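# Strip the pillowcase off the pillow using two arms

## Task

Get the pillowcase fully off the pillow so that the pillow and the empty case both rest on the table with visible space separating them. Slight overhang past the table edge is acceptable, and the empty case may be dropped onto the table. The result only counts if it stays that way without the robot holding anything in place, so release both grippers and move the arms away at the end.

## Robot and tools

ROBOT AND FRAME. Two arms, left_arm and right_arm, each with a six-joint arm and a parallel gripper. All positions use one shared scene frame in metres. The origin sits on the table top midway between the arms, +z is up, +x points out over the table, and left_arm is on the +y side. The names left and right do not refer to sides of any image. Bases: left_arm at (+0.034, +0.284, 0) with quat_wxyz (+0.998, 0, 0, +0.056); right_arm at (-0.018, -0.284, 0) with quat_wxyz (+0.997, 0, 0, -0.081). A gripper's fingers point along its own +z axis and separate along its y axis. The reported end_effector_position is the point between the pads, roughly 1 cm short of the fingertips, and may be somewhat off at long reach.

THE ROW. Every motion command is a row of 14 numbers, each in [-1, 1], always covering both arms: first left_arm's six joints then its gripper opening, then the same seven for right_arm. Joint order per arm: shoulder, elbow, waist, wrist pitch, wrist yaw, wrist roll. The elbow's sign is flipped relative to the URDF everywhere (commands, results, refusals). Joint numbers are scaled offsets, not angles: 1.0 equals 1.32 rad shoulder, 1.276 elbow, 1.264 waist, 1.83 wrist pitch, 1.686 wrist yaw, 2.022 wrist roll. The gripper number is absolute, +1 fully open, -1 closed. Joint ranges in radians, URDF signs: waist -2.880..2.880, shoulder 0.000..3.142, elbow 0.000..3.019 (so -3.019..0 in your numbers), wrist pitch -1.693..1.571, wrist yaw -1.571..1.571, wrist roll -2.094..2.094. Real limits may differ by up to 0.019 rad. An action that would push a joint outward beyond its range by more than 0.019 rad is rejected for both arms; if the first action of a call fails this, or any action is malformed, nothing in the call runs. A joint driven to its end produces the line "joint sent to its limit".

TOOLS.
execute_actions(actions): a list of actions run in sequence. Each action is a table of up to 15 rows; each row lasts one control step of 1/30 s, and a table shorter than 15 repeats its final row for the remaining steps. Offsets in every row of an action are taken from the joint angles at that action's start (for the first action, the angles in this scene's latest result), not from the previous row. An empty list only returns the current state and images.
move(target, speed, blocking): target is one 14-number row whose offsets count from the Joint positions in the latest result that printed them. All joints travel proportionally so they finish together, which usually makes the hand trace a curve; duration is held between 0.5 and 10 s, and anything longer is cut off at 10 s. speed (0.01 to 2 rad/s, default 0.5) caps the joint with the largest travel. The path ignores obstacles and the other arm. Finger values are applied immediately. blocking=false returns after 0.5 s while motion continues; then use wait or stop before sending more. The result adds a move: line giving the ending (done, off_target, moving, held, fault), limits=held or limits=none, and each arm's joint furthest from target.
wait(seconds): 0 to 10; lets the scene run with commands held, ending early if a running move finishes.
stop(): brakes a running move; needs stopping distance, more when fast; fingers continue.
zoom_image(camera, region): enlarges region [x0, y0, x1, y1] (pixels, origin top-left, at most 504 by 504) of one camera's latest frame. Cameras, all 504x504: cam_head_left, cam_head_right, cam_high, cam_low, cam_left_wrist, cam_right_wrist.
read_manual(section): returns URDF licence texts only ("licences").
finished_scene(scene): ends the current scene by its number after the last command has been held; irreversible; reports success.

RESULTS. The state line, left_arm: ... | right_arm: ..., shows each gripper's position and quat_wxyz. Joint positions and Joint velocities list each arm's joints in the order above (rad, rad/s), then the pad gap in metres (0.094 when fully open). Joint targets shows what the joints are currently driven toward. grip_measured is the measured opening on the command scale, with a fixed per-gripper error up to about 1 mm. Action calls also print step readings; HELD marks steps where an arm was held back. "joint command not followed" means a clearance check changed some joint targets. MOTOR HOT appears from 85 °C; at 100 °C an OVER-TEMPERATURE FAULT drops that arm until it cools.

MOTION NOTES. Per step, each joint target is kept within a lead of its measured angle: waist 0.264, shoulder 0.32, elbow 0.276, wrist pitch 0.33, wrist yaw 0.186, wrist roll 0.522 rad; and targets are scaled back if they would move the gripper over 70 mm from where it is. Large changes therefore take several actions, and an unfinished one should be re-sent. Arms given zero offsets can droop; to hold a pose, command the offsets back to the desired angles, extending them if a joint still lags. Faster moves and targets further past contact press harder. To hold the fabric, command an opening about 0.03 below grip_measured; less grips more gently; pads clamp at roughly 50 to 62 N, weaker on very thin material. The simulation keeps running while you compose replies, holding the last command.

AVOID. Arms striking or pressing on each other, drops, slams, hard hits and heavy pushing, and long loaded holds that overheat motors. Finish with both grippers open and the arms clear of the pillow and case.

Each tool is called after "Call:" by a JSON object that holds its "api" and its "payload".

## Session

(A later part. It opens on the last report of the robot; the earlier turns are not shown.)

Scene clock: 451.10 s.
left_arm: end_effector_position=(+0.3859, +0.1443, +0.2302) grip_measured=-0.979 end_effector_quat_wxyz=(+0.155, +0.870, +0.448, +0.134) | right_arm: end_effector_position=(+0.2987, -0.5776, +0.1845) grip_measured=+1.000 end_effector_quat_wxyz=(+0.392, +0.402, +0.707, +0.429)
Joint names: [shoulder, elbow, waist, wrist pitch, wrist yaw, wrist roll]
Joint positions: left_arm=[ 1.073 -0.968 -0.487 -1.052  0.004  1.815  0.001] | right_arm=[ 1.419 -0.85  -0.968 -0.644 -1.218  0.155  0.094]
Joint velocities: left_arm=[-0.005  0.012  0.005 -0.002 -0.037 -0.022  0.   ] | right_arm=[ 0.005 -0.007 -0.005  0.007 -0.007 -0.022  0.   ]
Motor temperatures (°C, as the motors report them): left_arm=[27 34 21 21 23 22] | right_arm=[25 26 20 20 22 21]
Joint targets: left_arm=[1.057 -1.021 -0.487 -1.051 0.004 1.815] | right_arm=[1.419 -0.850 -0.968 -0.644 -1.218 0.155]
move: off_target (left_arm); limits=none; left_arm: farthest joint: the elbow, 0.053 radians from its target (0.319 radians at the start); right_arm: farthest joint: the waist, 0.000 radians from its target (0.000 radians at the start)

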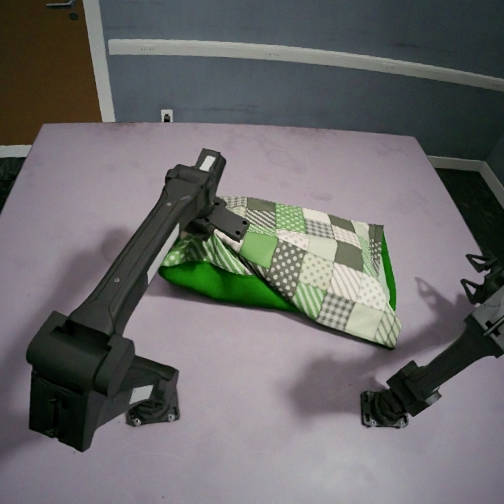

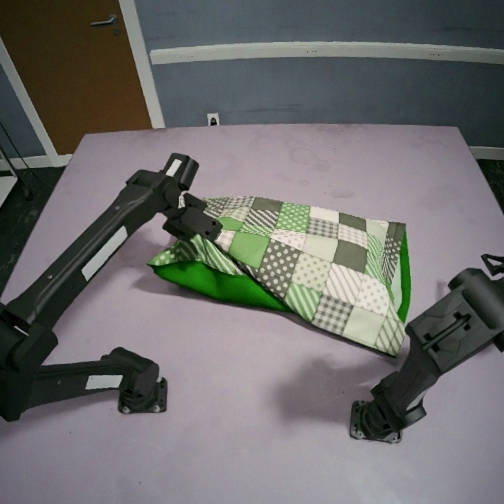

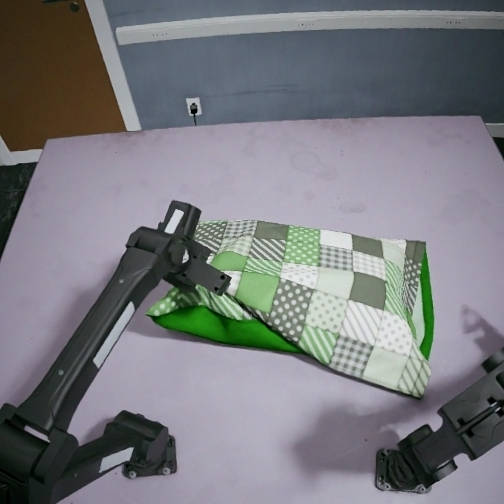

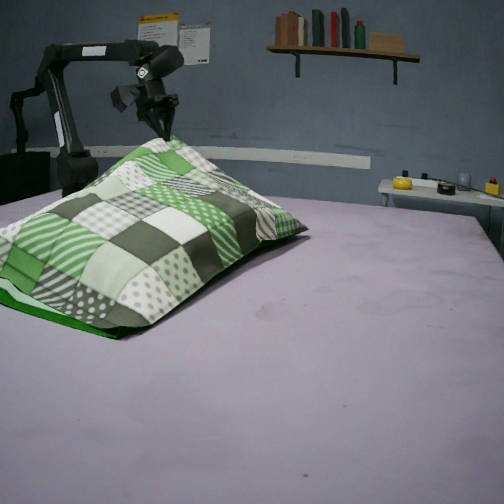

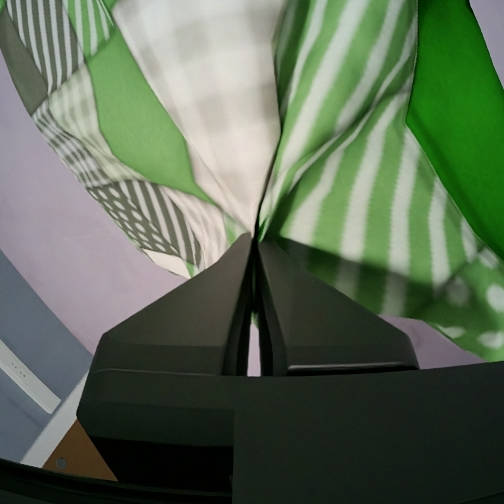

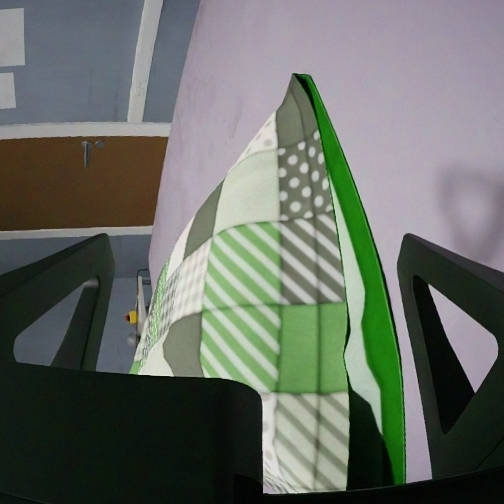

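Call:
{"api": "move", "payload": {"target": [0.03,-0.69,-0.3,0.183,0,0,-1, 0,0,-0.2,0,0,0,1], "speed": 0.25}}

Call:
{"api": "wait", "payload": {"seconds": 2}}

Scene clock: 467.57 s.
left_arm: end_effector_position=(+0.3751, -0.0321, +0.7218) grip_measured=-0.980 end_effector_quat_wxyz=(+0.588, +0.701, +0.208, +0.346) | right_arm: end_effector_position=(+0.2200, -0.6443, +0.1845) grip_measured=+1.000 end_effector_quat_wxyz=(+0.441, +0.484, +0.654, +0.379)
Joint names: [shoulder, elbow, waist, wrist pitch, wrist yaw, wrist roll]
Joint positions: left_arm=[ 1.128 -1.798 -0.857 -0.739  0.004  1.815  0.001] | right_arm=[ 1.419 -0.85  -1.208 -0.644 -1.218  0.155  0.094]
Joint velocities: left_arm=[-0.015  0.022 -0.005 -0.017 -0.007 -0.051  0.   ] | right_arm=[ 0.005 -0.027  0.005 -0.007  0.022  0.007  0.   ]
Motor temperatures (°C, as the motors report them): left_arm=[27 38 21 21 23 22] | right_arm=[25 26 20 20 22 21]
Joint targets: left_arm=[1.113 -1.848 -0.866 -0.717 0.004 1.815] | right_arm=[1.419 -0.850 -1.221 -0.644 -1.218 0.155]
move: off_target (left_arm); limits=none; left_arm: farthest joint: the elbow, 0.051 radians from its target (0.881 radians at the start); right_arm: farthest joint: the waist, 0.013 radians from its target (0.253 radians at the start)

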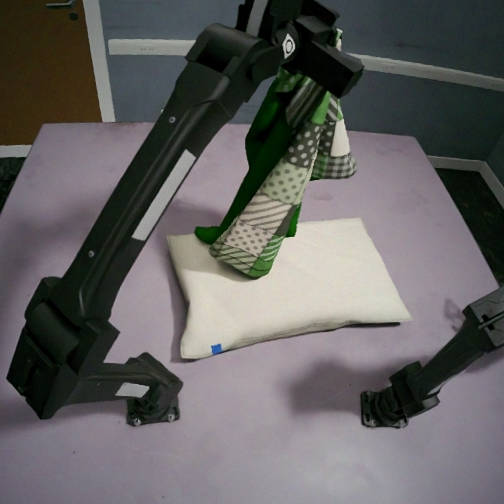

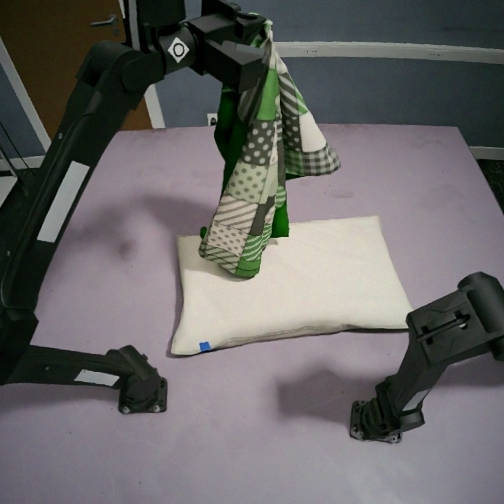

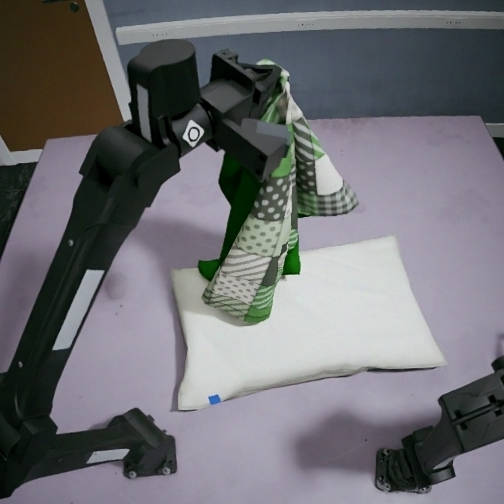

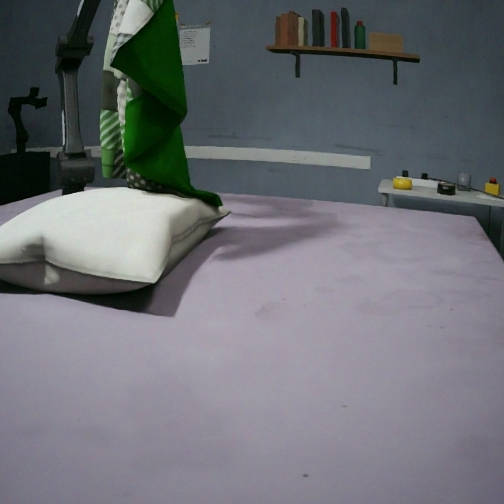

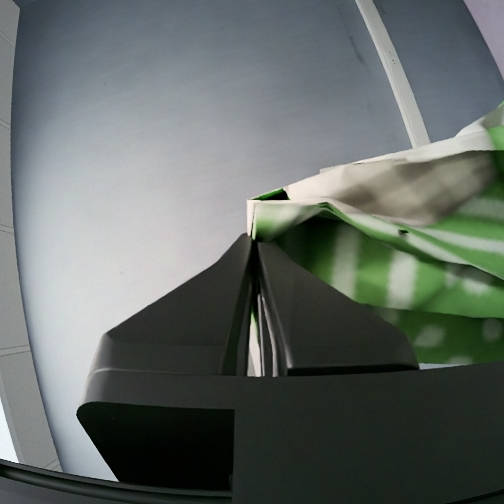

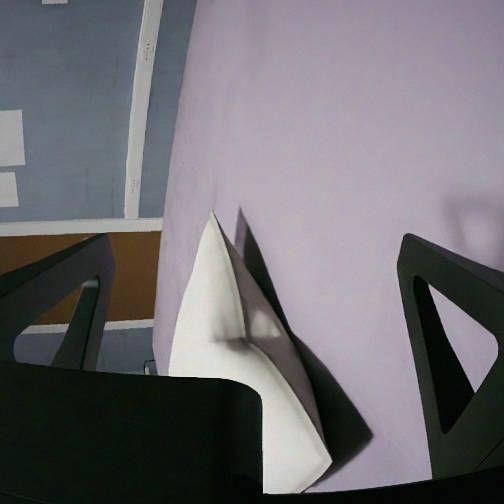

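Scene clock: 469.57 s.
left_arm: end_effector_position=(+0.3742, -0.0330, +0.7218) grip_measured=-0.980 end_effector_quat_wxyz=(+0.588, +0.701, +0.208, +0.346) | right_arm: end_effector_position=(+0.2200, -0.6443, +0.1845) grip_measured=+1.000 end_effector_quat_wxyz=(+0.441, +0.484, +0.654, +0.379)
Joint names: [shoulder, elbow, waist, wrist pitch, wrist yaw, wrist roll]
Joint positions: left_arm=[ 1.128 -1.798 -0.859 -0.739  0.004  1.815  0.001] | right_arm=[ 1.419 -0.85  -1.208 -0.644 -1.218  0.155  0.094]
Joint velocities: left_arm=[-0.005  0.012 -0.015 -0.007 -0.022 -0.022 -0.001] | right_arm=[ 0.005 -0.012  0.005  0.002 -0.066  0.007  0.   ]
Motor temperatures (°C, as the motors report them): left_arm=[26 37 21 21 23 22] | right_arm=[25 26 20 20 22 21]
Joint targets: left_arm=[1.113 -1.848 -0.866 -0.717 0.004 1.815] | right_arm=[1.419 -0.850 -1.221 -0.644 -1.218 0.155]
wait: 2.00 s; at rest by 0.27 s

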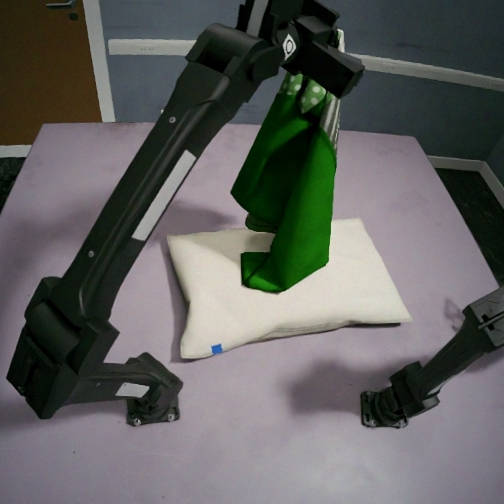

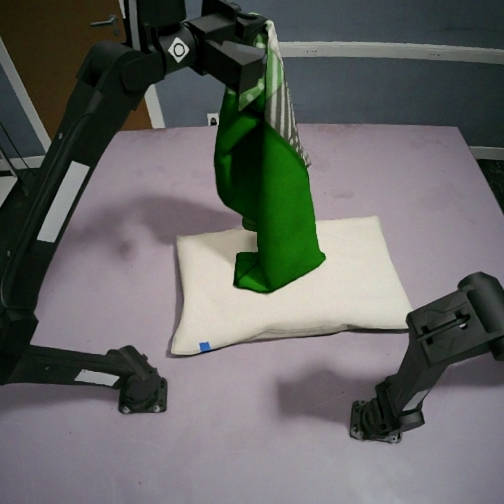

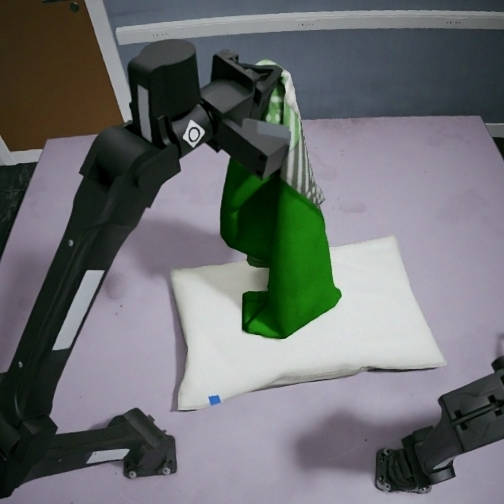

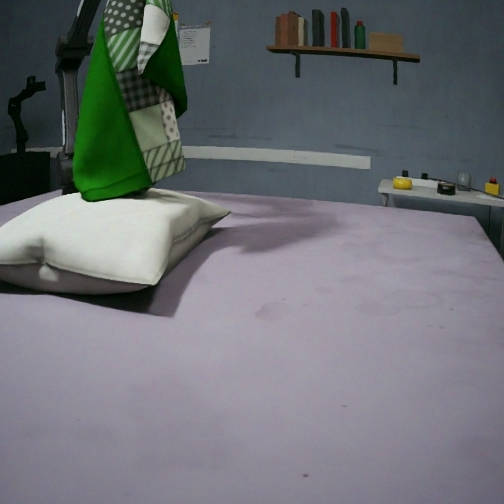

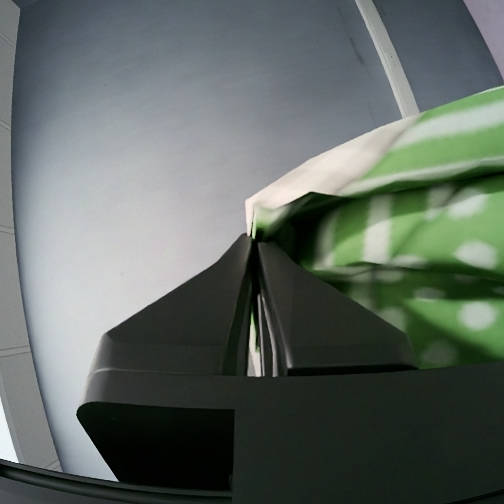

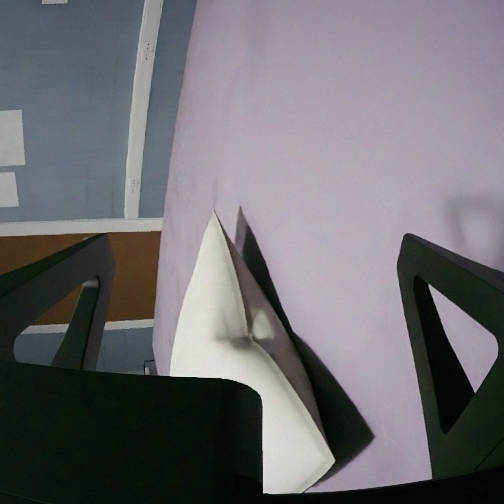

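Call:
{"api": "move", "payload": {"target": [0,-0.04,1.2,0,0,0,-1, 0,0,0,0,0,0,1], "speed": 0.5}}

Call:
{"api": "move", "payload": {"target": [0.35,0,0,-0.2,0,0,-1, 0,0,0,0,0,0,1], "speed": 0.4}}

Call:
{"api": "move", "payload": {"target": [0,0,0,0,0,0,1, 0,0,0,0,0,0,1]}}

Call:
{"api": "move", "payload": {"target": [-0.3,0,0,0,0,0,1, 0,0,0,0,0,0,1]}}

action 0: every number of target must lie in its column's range; nothing of the call was run and nothing moved

Scene clock: 480.53 s.
left_arm: end_effector_position=(+0.4914, -0.1416, +0.3797) grip_measured=-0.980 end_effector_quat_wxyz=(+0.276, +0.908, +0.270, +0.161) | right_arm: end_effector_position=(+0.2200, -0.6443, +0.1845) grip_measured=+1.000 end_effector_quat_wxyz=(+0.441, +0.484, +0.654, +0.379)
Joint names: [shoulder, elbow, waist, wrist pitch, wrist yaw, wrist roll]
Joint positions: left_arm=[ 1.6   -1.781 -0.859 -1.102  0.004  1.815  0.001] | right_arm=[ 1.419 -0.85  -1.208 -0.644 -1.218  0.155  0.094]
Joint velocities: left_arm=[ 0.005  0.017 -0.015 -0.017 -0.066 -0.095 -0.001] | right_arm=[-0.015  0.007 -0.015 -0.007 -0.125 -0.022  0.   ]
Motor temperatures (°C, as the motors report them): left_arm=[26 37 21 21 23 22] | right_arm=[25 27 20 20 22 21]
Joint targets: left_arm=[1.590 -1.797 -0.859 -1.105 0.004 1.815] | right_arm=[1.419 -0.850 -1.208 -0.644 -1.218 0.155]
move: done; limits=none; left_arm: farthest joint: the elbow, 0.017 radians from its target (0.000 radians at the start); right_arm: farthest joint: the waist, 0.000 radians from its target (0.000 radians at the start)

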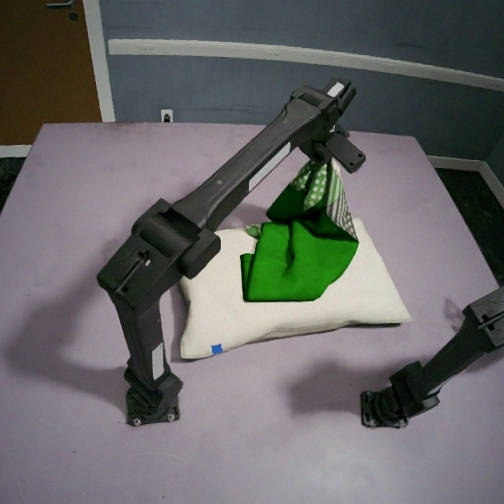

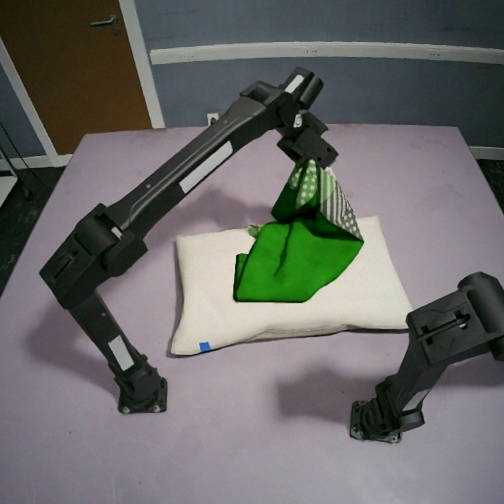

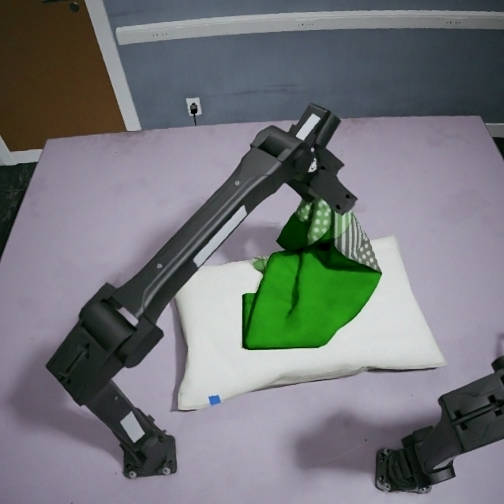

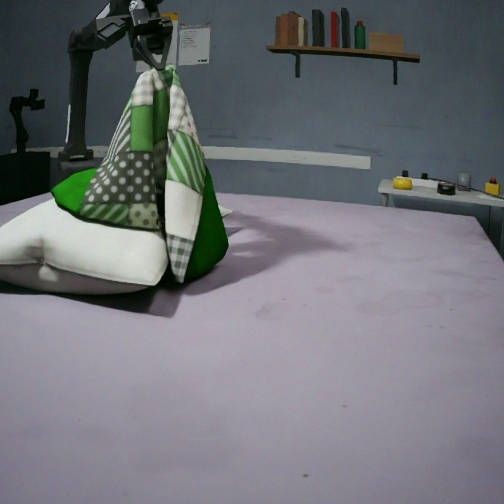

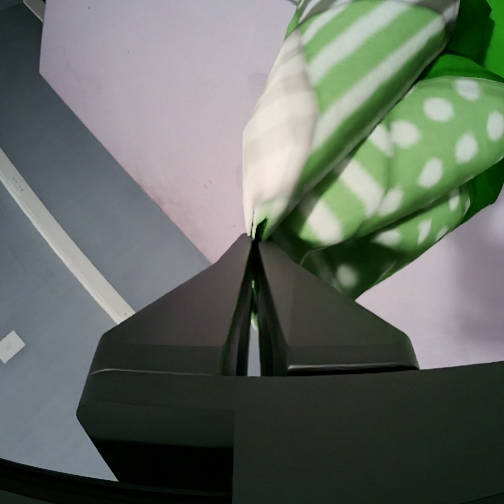

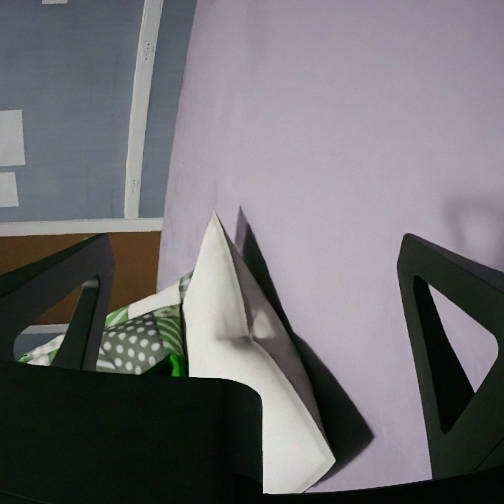

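Scene clock: 481.03 s.
left_arm: end_effector_position=(+0.4910, -0.1412, +0.3777) grip_measured=+1.000 end_effector_quat_wxyz=(+0.274, +0.909, +0.270, +0.160) | right_arm: end_effector_position=(+0.2200, -0.6443, +0.1845) grip_measured=+1.000 end_effector_quat_wxyz=(+0.441, +0.484, +0.654, +0.379)
Joint names: [shoulder, elbow, waist, wrist pitch, wrist yaw, wrist roll]
Joint positions: left_arm=[ 1.6   -1.777 -0.859 -1.102  0.004  1.815  0.094] | right_arm=[ 1.419 -0.85  -1.208 -0.644 -1.218  0.155  0.094]
Joint velocities: left_arm=[-0.005  0.002 -0.015 -0.002 -0.066  0.007 -0.001] | right_arm=[-0.005  0.007  0.005  0.012 -0.022 -0.066  0.   ]
Motor temperatures (°C, as the motors report them): left_arm=[26 37 21 21 23 22] | right_arm=[25 27 20 20 22 21]
Joint targets: left_arm=[1.600 -1.781 -0.859 -1.102 0.004 1.815] | right_arm=[1.419 -0.850 -1.208 -0.644 -1.218 0.155]
move: done; limits=none; left_arm: farthest joint: the elbow, 0.004 radians from its target (0.000 radians at the start); right_arm: farthest joint: the waist, 0.000 radians from its target (0.000 radians at the start)

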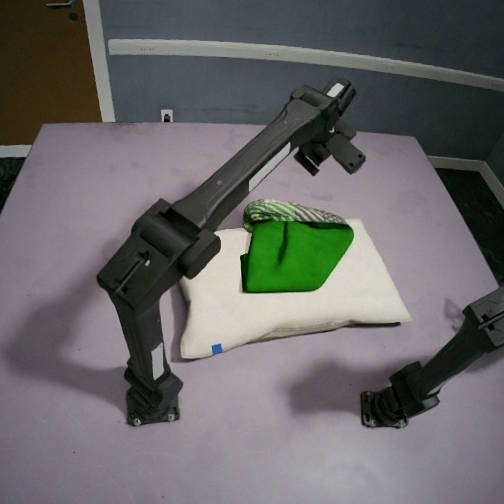

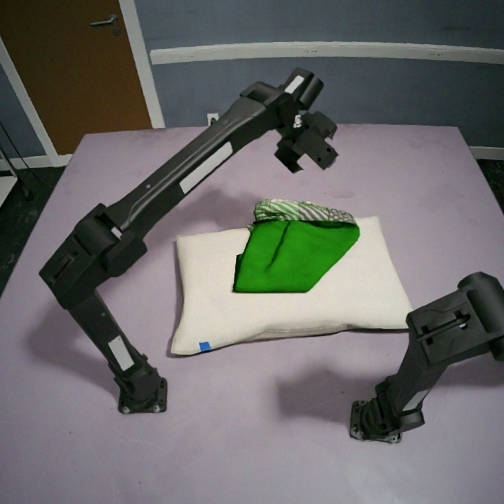

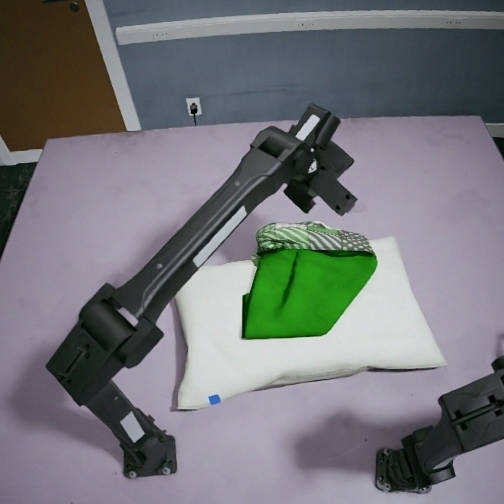

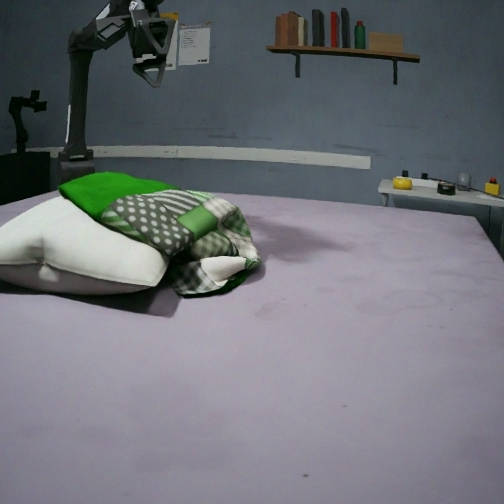

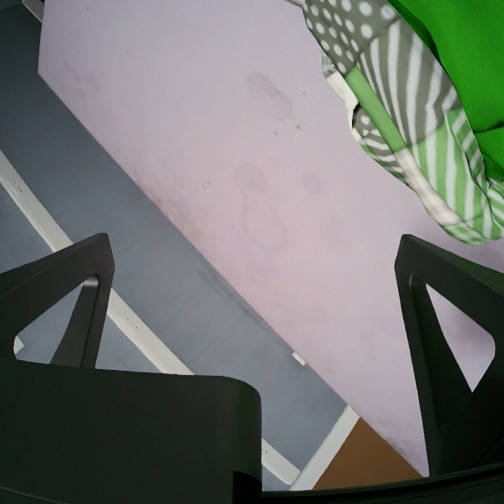

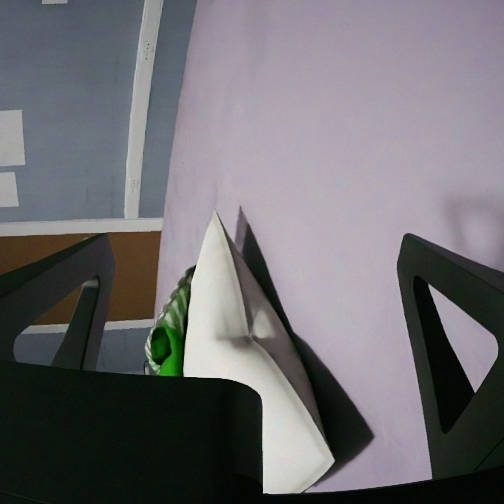

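Scene clock: 482.47 s.
left_arm: end_effector_position=(+0.3834, -0.0416, +0.5886) grip_measured=+1.000 end_effector_quat_wxyz=(+0.428, +0.832, +0.247, +0.251) | right_arm: end_effector_position=(+0.2200, -0.6443, +0.1845) grip_measured=+1.000 end_effector_quat_wxyz=(+0.441, +0.484, +0.654, +0.379)
Joint names: [shoulder, elbow, waist, wrist pitch, wrist yaw, wrist roll]
Joint positions: left_arm=[ 1.191 -1.761 -0.859 -1.102  0.004  1.815  0.094] | right_arm=[ 1.419 -0.85  -1.208 -0.644 -1.218  0.155  0.094]
Joint velocities: left_arm=[-0.015  0.002 -0.005 -0.007 -0.037 -0.022  0.   ] | right_arm=[ 0.015  0.012 -0.005 -0.012  0.037  0.095  0.   ]
Motor temperatures (°C, as the motors report them): left_arm=[26 37 21 21 23 22] | right_arm=[25 27 20 20 22 21]
Joint targets: left_arm=[1.204 -1.777 -0.859 -1.102 0.004 1.815] | right_arm=[1.419 -0.850 -1.208 -0.644 -1.218 0.155]
move: done; limits=none; left_arm: farthest joint: the elbow, 0.016 radians from its target (0.000 radians at the start); right_arm: farthest joint: the waist, 0.000 radians from its target (0.000 radians at the start)

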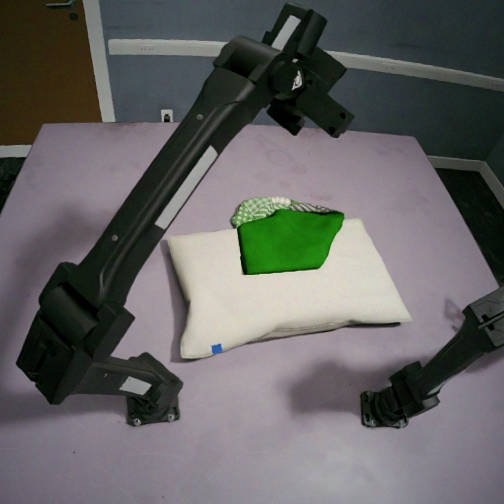

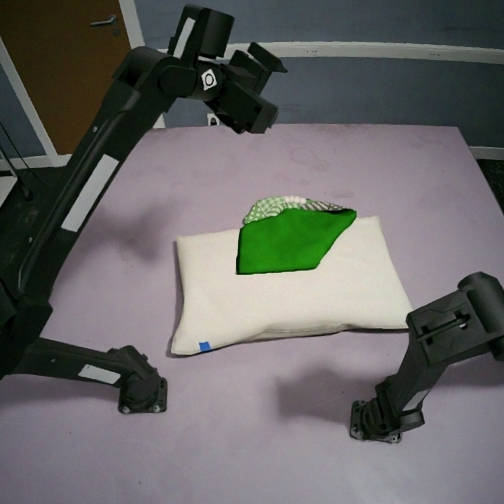

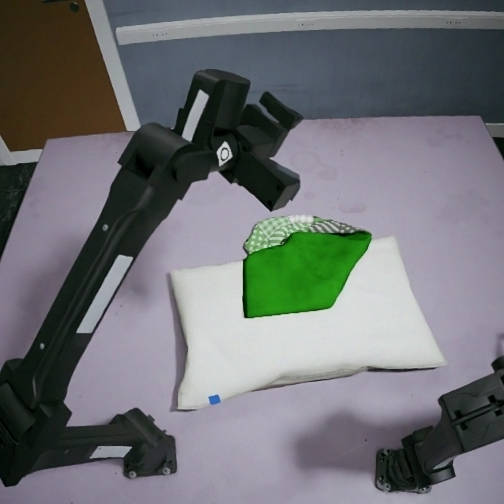

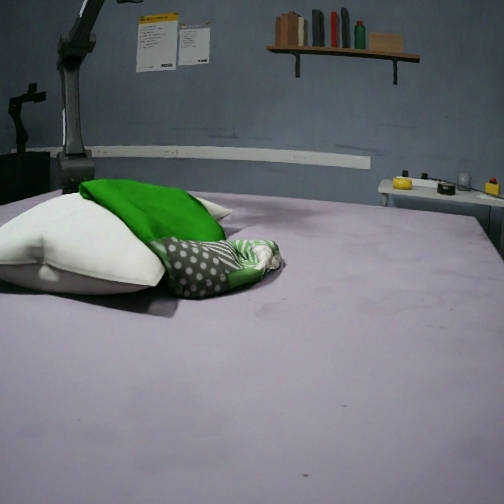

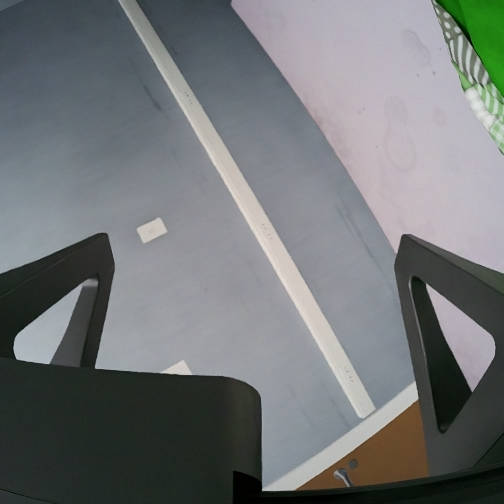

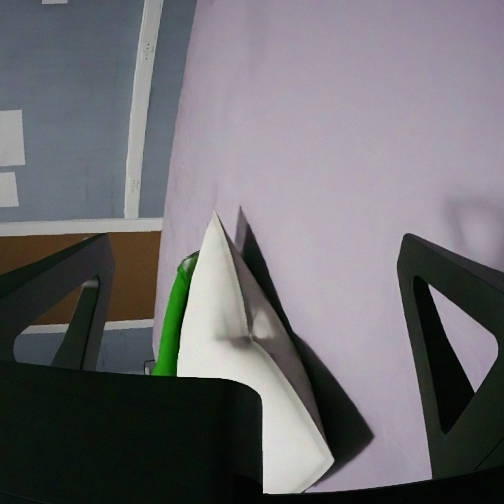

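Call:
{"api": "move", "payload": {"target": [0.39,0.234,0,-0.084,0,0,1, 0,0,0,0,0,0,1], "speed": 0.6}}

Scene clock: 495.80 s.
left_arm: end_effector_position=(+0.4173, -0.0729, +0.1465) grip_measured=+1.000 end_effector_quat_wxyz=(+0.022, +0.958, +0.286, +0.010) | right_arm: end_effector_position=(+0.2200, -0.6443, +0.1845) grip_measured=+1.000 end_effector_quat_wxyz=(+0.441, +0.484, +0.654, +0.379)
Joint names: [shoulder, elbow, waist, wrist pitch, wrist yaw, wrist roll]
Joint positions: left_arm=[ 1.719 -1.446 -0.859 -1.25   0.004  1.815  0.094] | right_arm=[ 1.419 -0.85  -1.208 -0.644 -1.218  0.155  0.094]
Joint velocities: left_arm=[ 0.015 -0.007  0.005 -0.007 -0.007  0.007  0.   ] | right_arm=[ 0.005 -0.002 -0.005  0.007  0.051  0.022  0.   ]
Motor temperatures (°C, as the motors report them): left_arm=[26 35 21 21 23 22] | right_arm=[25 27 20 20 22 21]
Joint targets: left_arm=[1.706 -1.463 -0.859 -1.256 0.004 1.815] | right_arm=[1.419 -0.850 -1.208 -0.644 -1.218 0.155]
move: done; limits=none; left_arm: farthest joint: the elbow, 0.017 radians from its target (0.299 radians at the start); right_arm: farthest joint: the waist, 0.000 radians from its target (0.000 radians at the start)

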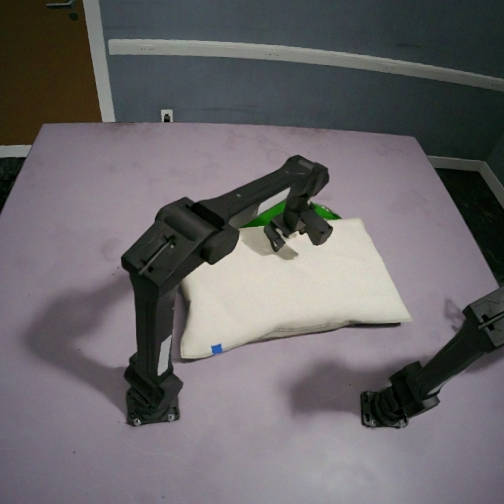

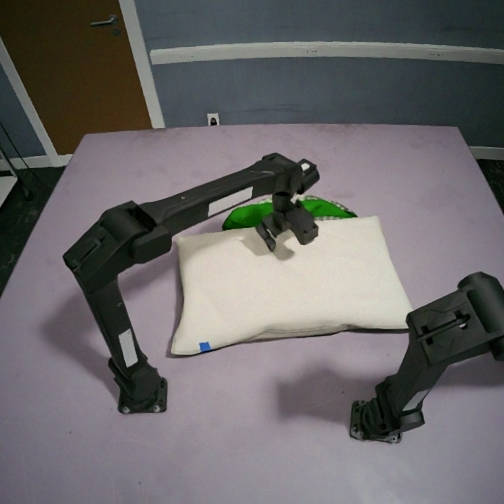

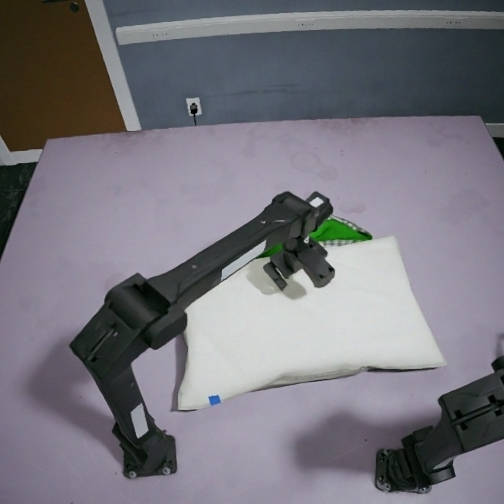

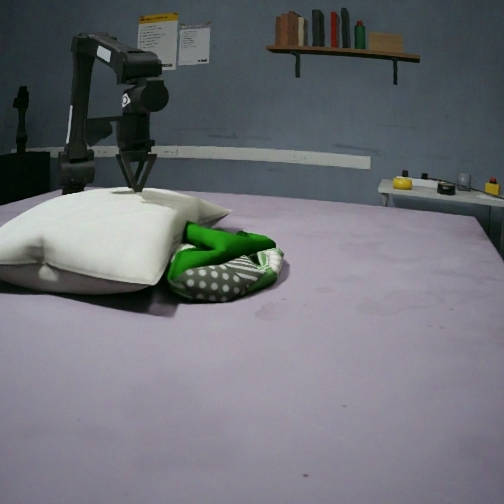

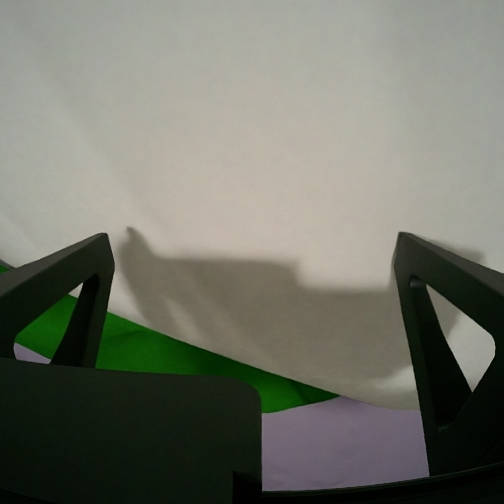

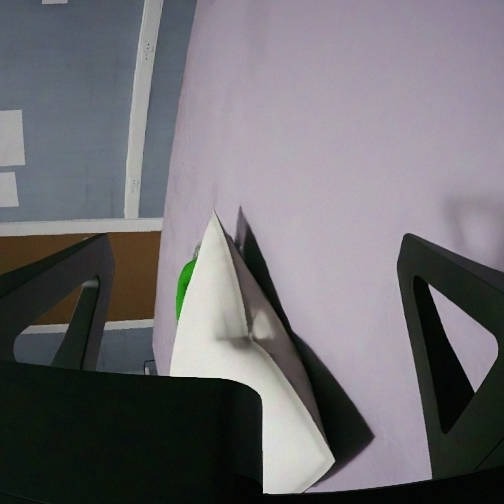

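Call:
{"api": "move", "payload": {"target": [0.298,-0.47,0.126,-0.13,0,0,1, 0,0,0,0,0,0,1], "speed": 0.5}}

Scene clock: 506.83 s.
left_arm: end_effector_position=(+0.5728, -0.0751, +0.1408) grip_measured=+1.000 end_effector_quat_wxyz=(-0.002, +0.932, +0.362, -0.004) | right_arm: end_effector_position=(+0.2200, -0.6443, +0.1845) grip_measured=+1.000 end_effector_quat_wxyz=(+0.441, +0.484, +0.654, +0.379)
Joint names: [shoulder, elbow, waist, wrist pitch, wrist yaw, wrist roll]
Joint positions: left_arm=[ 2.095 -1.996 -0.698 -1.481  0.004  1.815  0.094] | right_arm=[ 1.419 -0.85  -1.208 -0.644 -1.218  0.155  0.094]
Joint velocities: left_arm=[-0.024  0.027 -0.005 -0.007 -0.007 -0.081  0.   ] | right_arm=[-0.005  0.012  0.005 -0.017  0.037  0.022  0.   ]
Motor temperatures (°C, as the motors report them): left_arm=[27 35 21 21 23 22] | right_arm=[25 27 20 20 22 21]
Joint targets: left_arm=[2.112 -2.045 -0.700 -1.488 0.004 1.815] | right_arm=[1.419 -0.850 -1.208 -0.644 -1.218 0.155]
move: off_target (left_arm); limits=none; left_arm: farthest joint: the elbow, 0.049 radians from its target (0.600 radians at the start); right_arm: farthest joint: the waist, 0.000 radians from its target (0.000 radians at the start)

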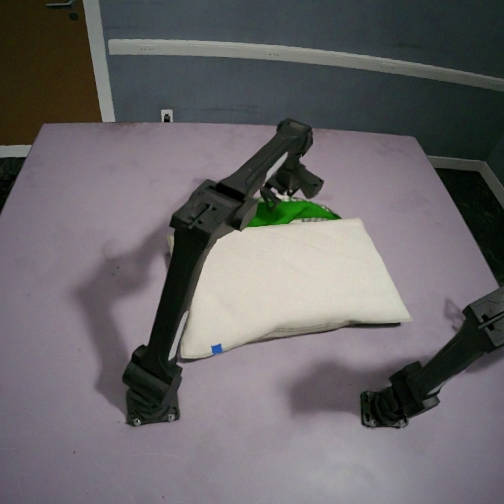

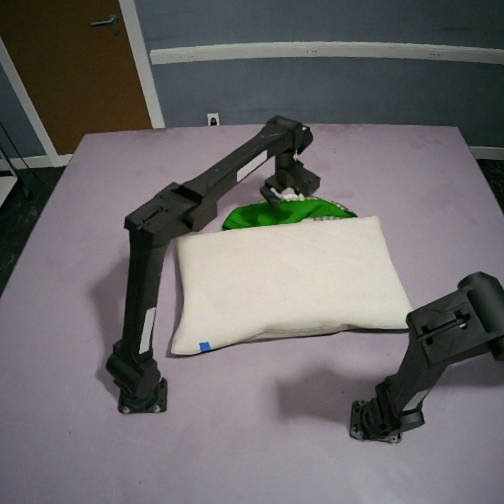

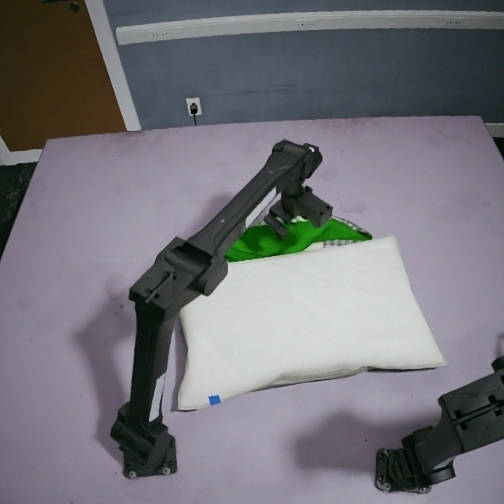

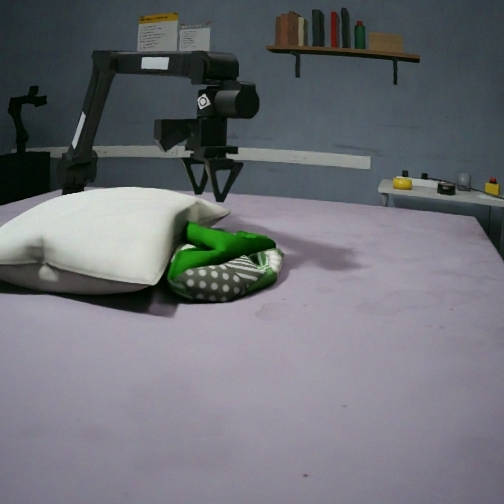

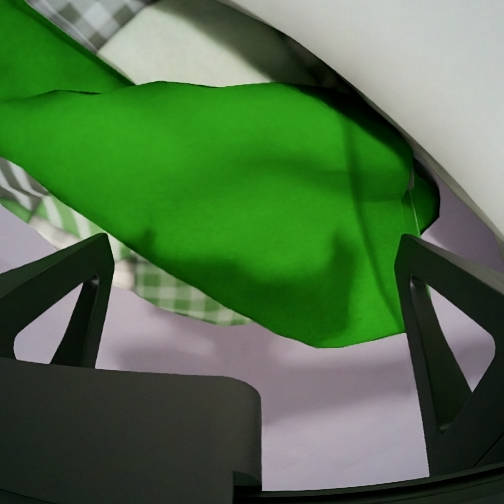

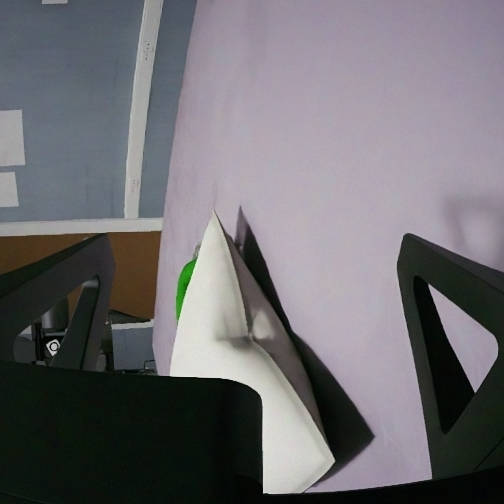

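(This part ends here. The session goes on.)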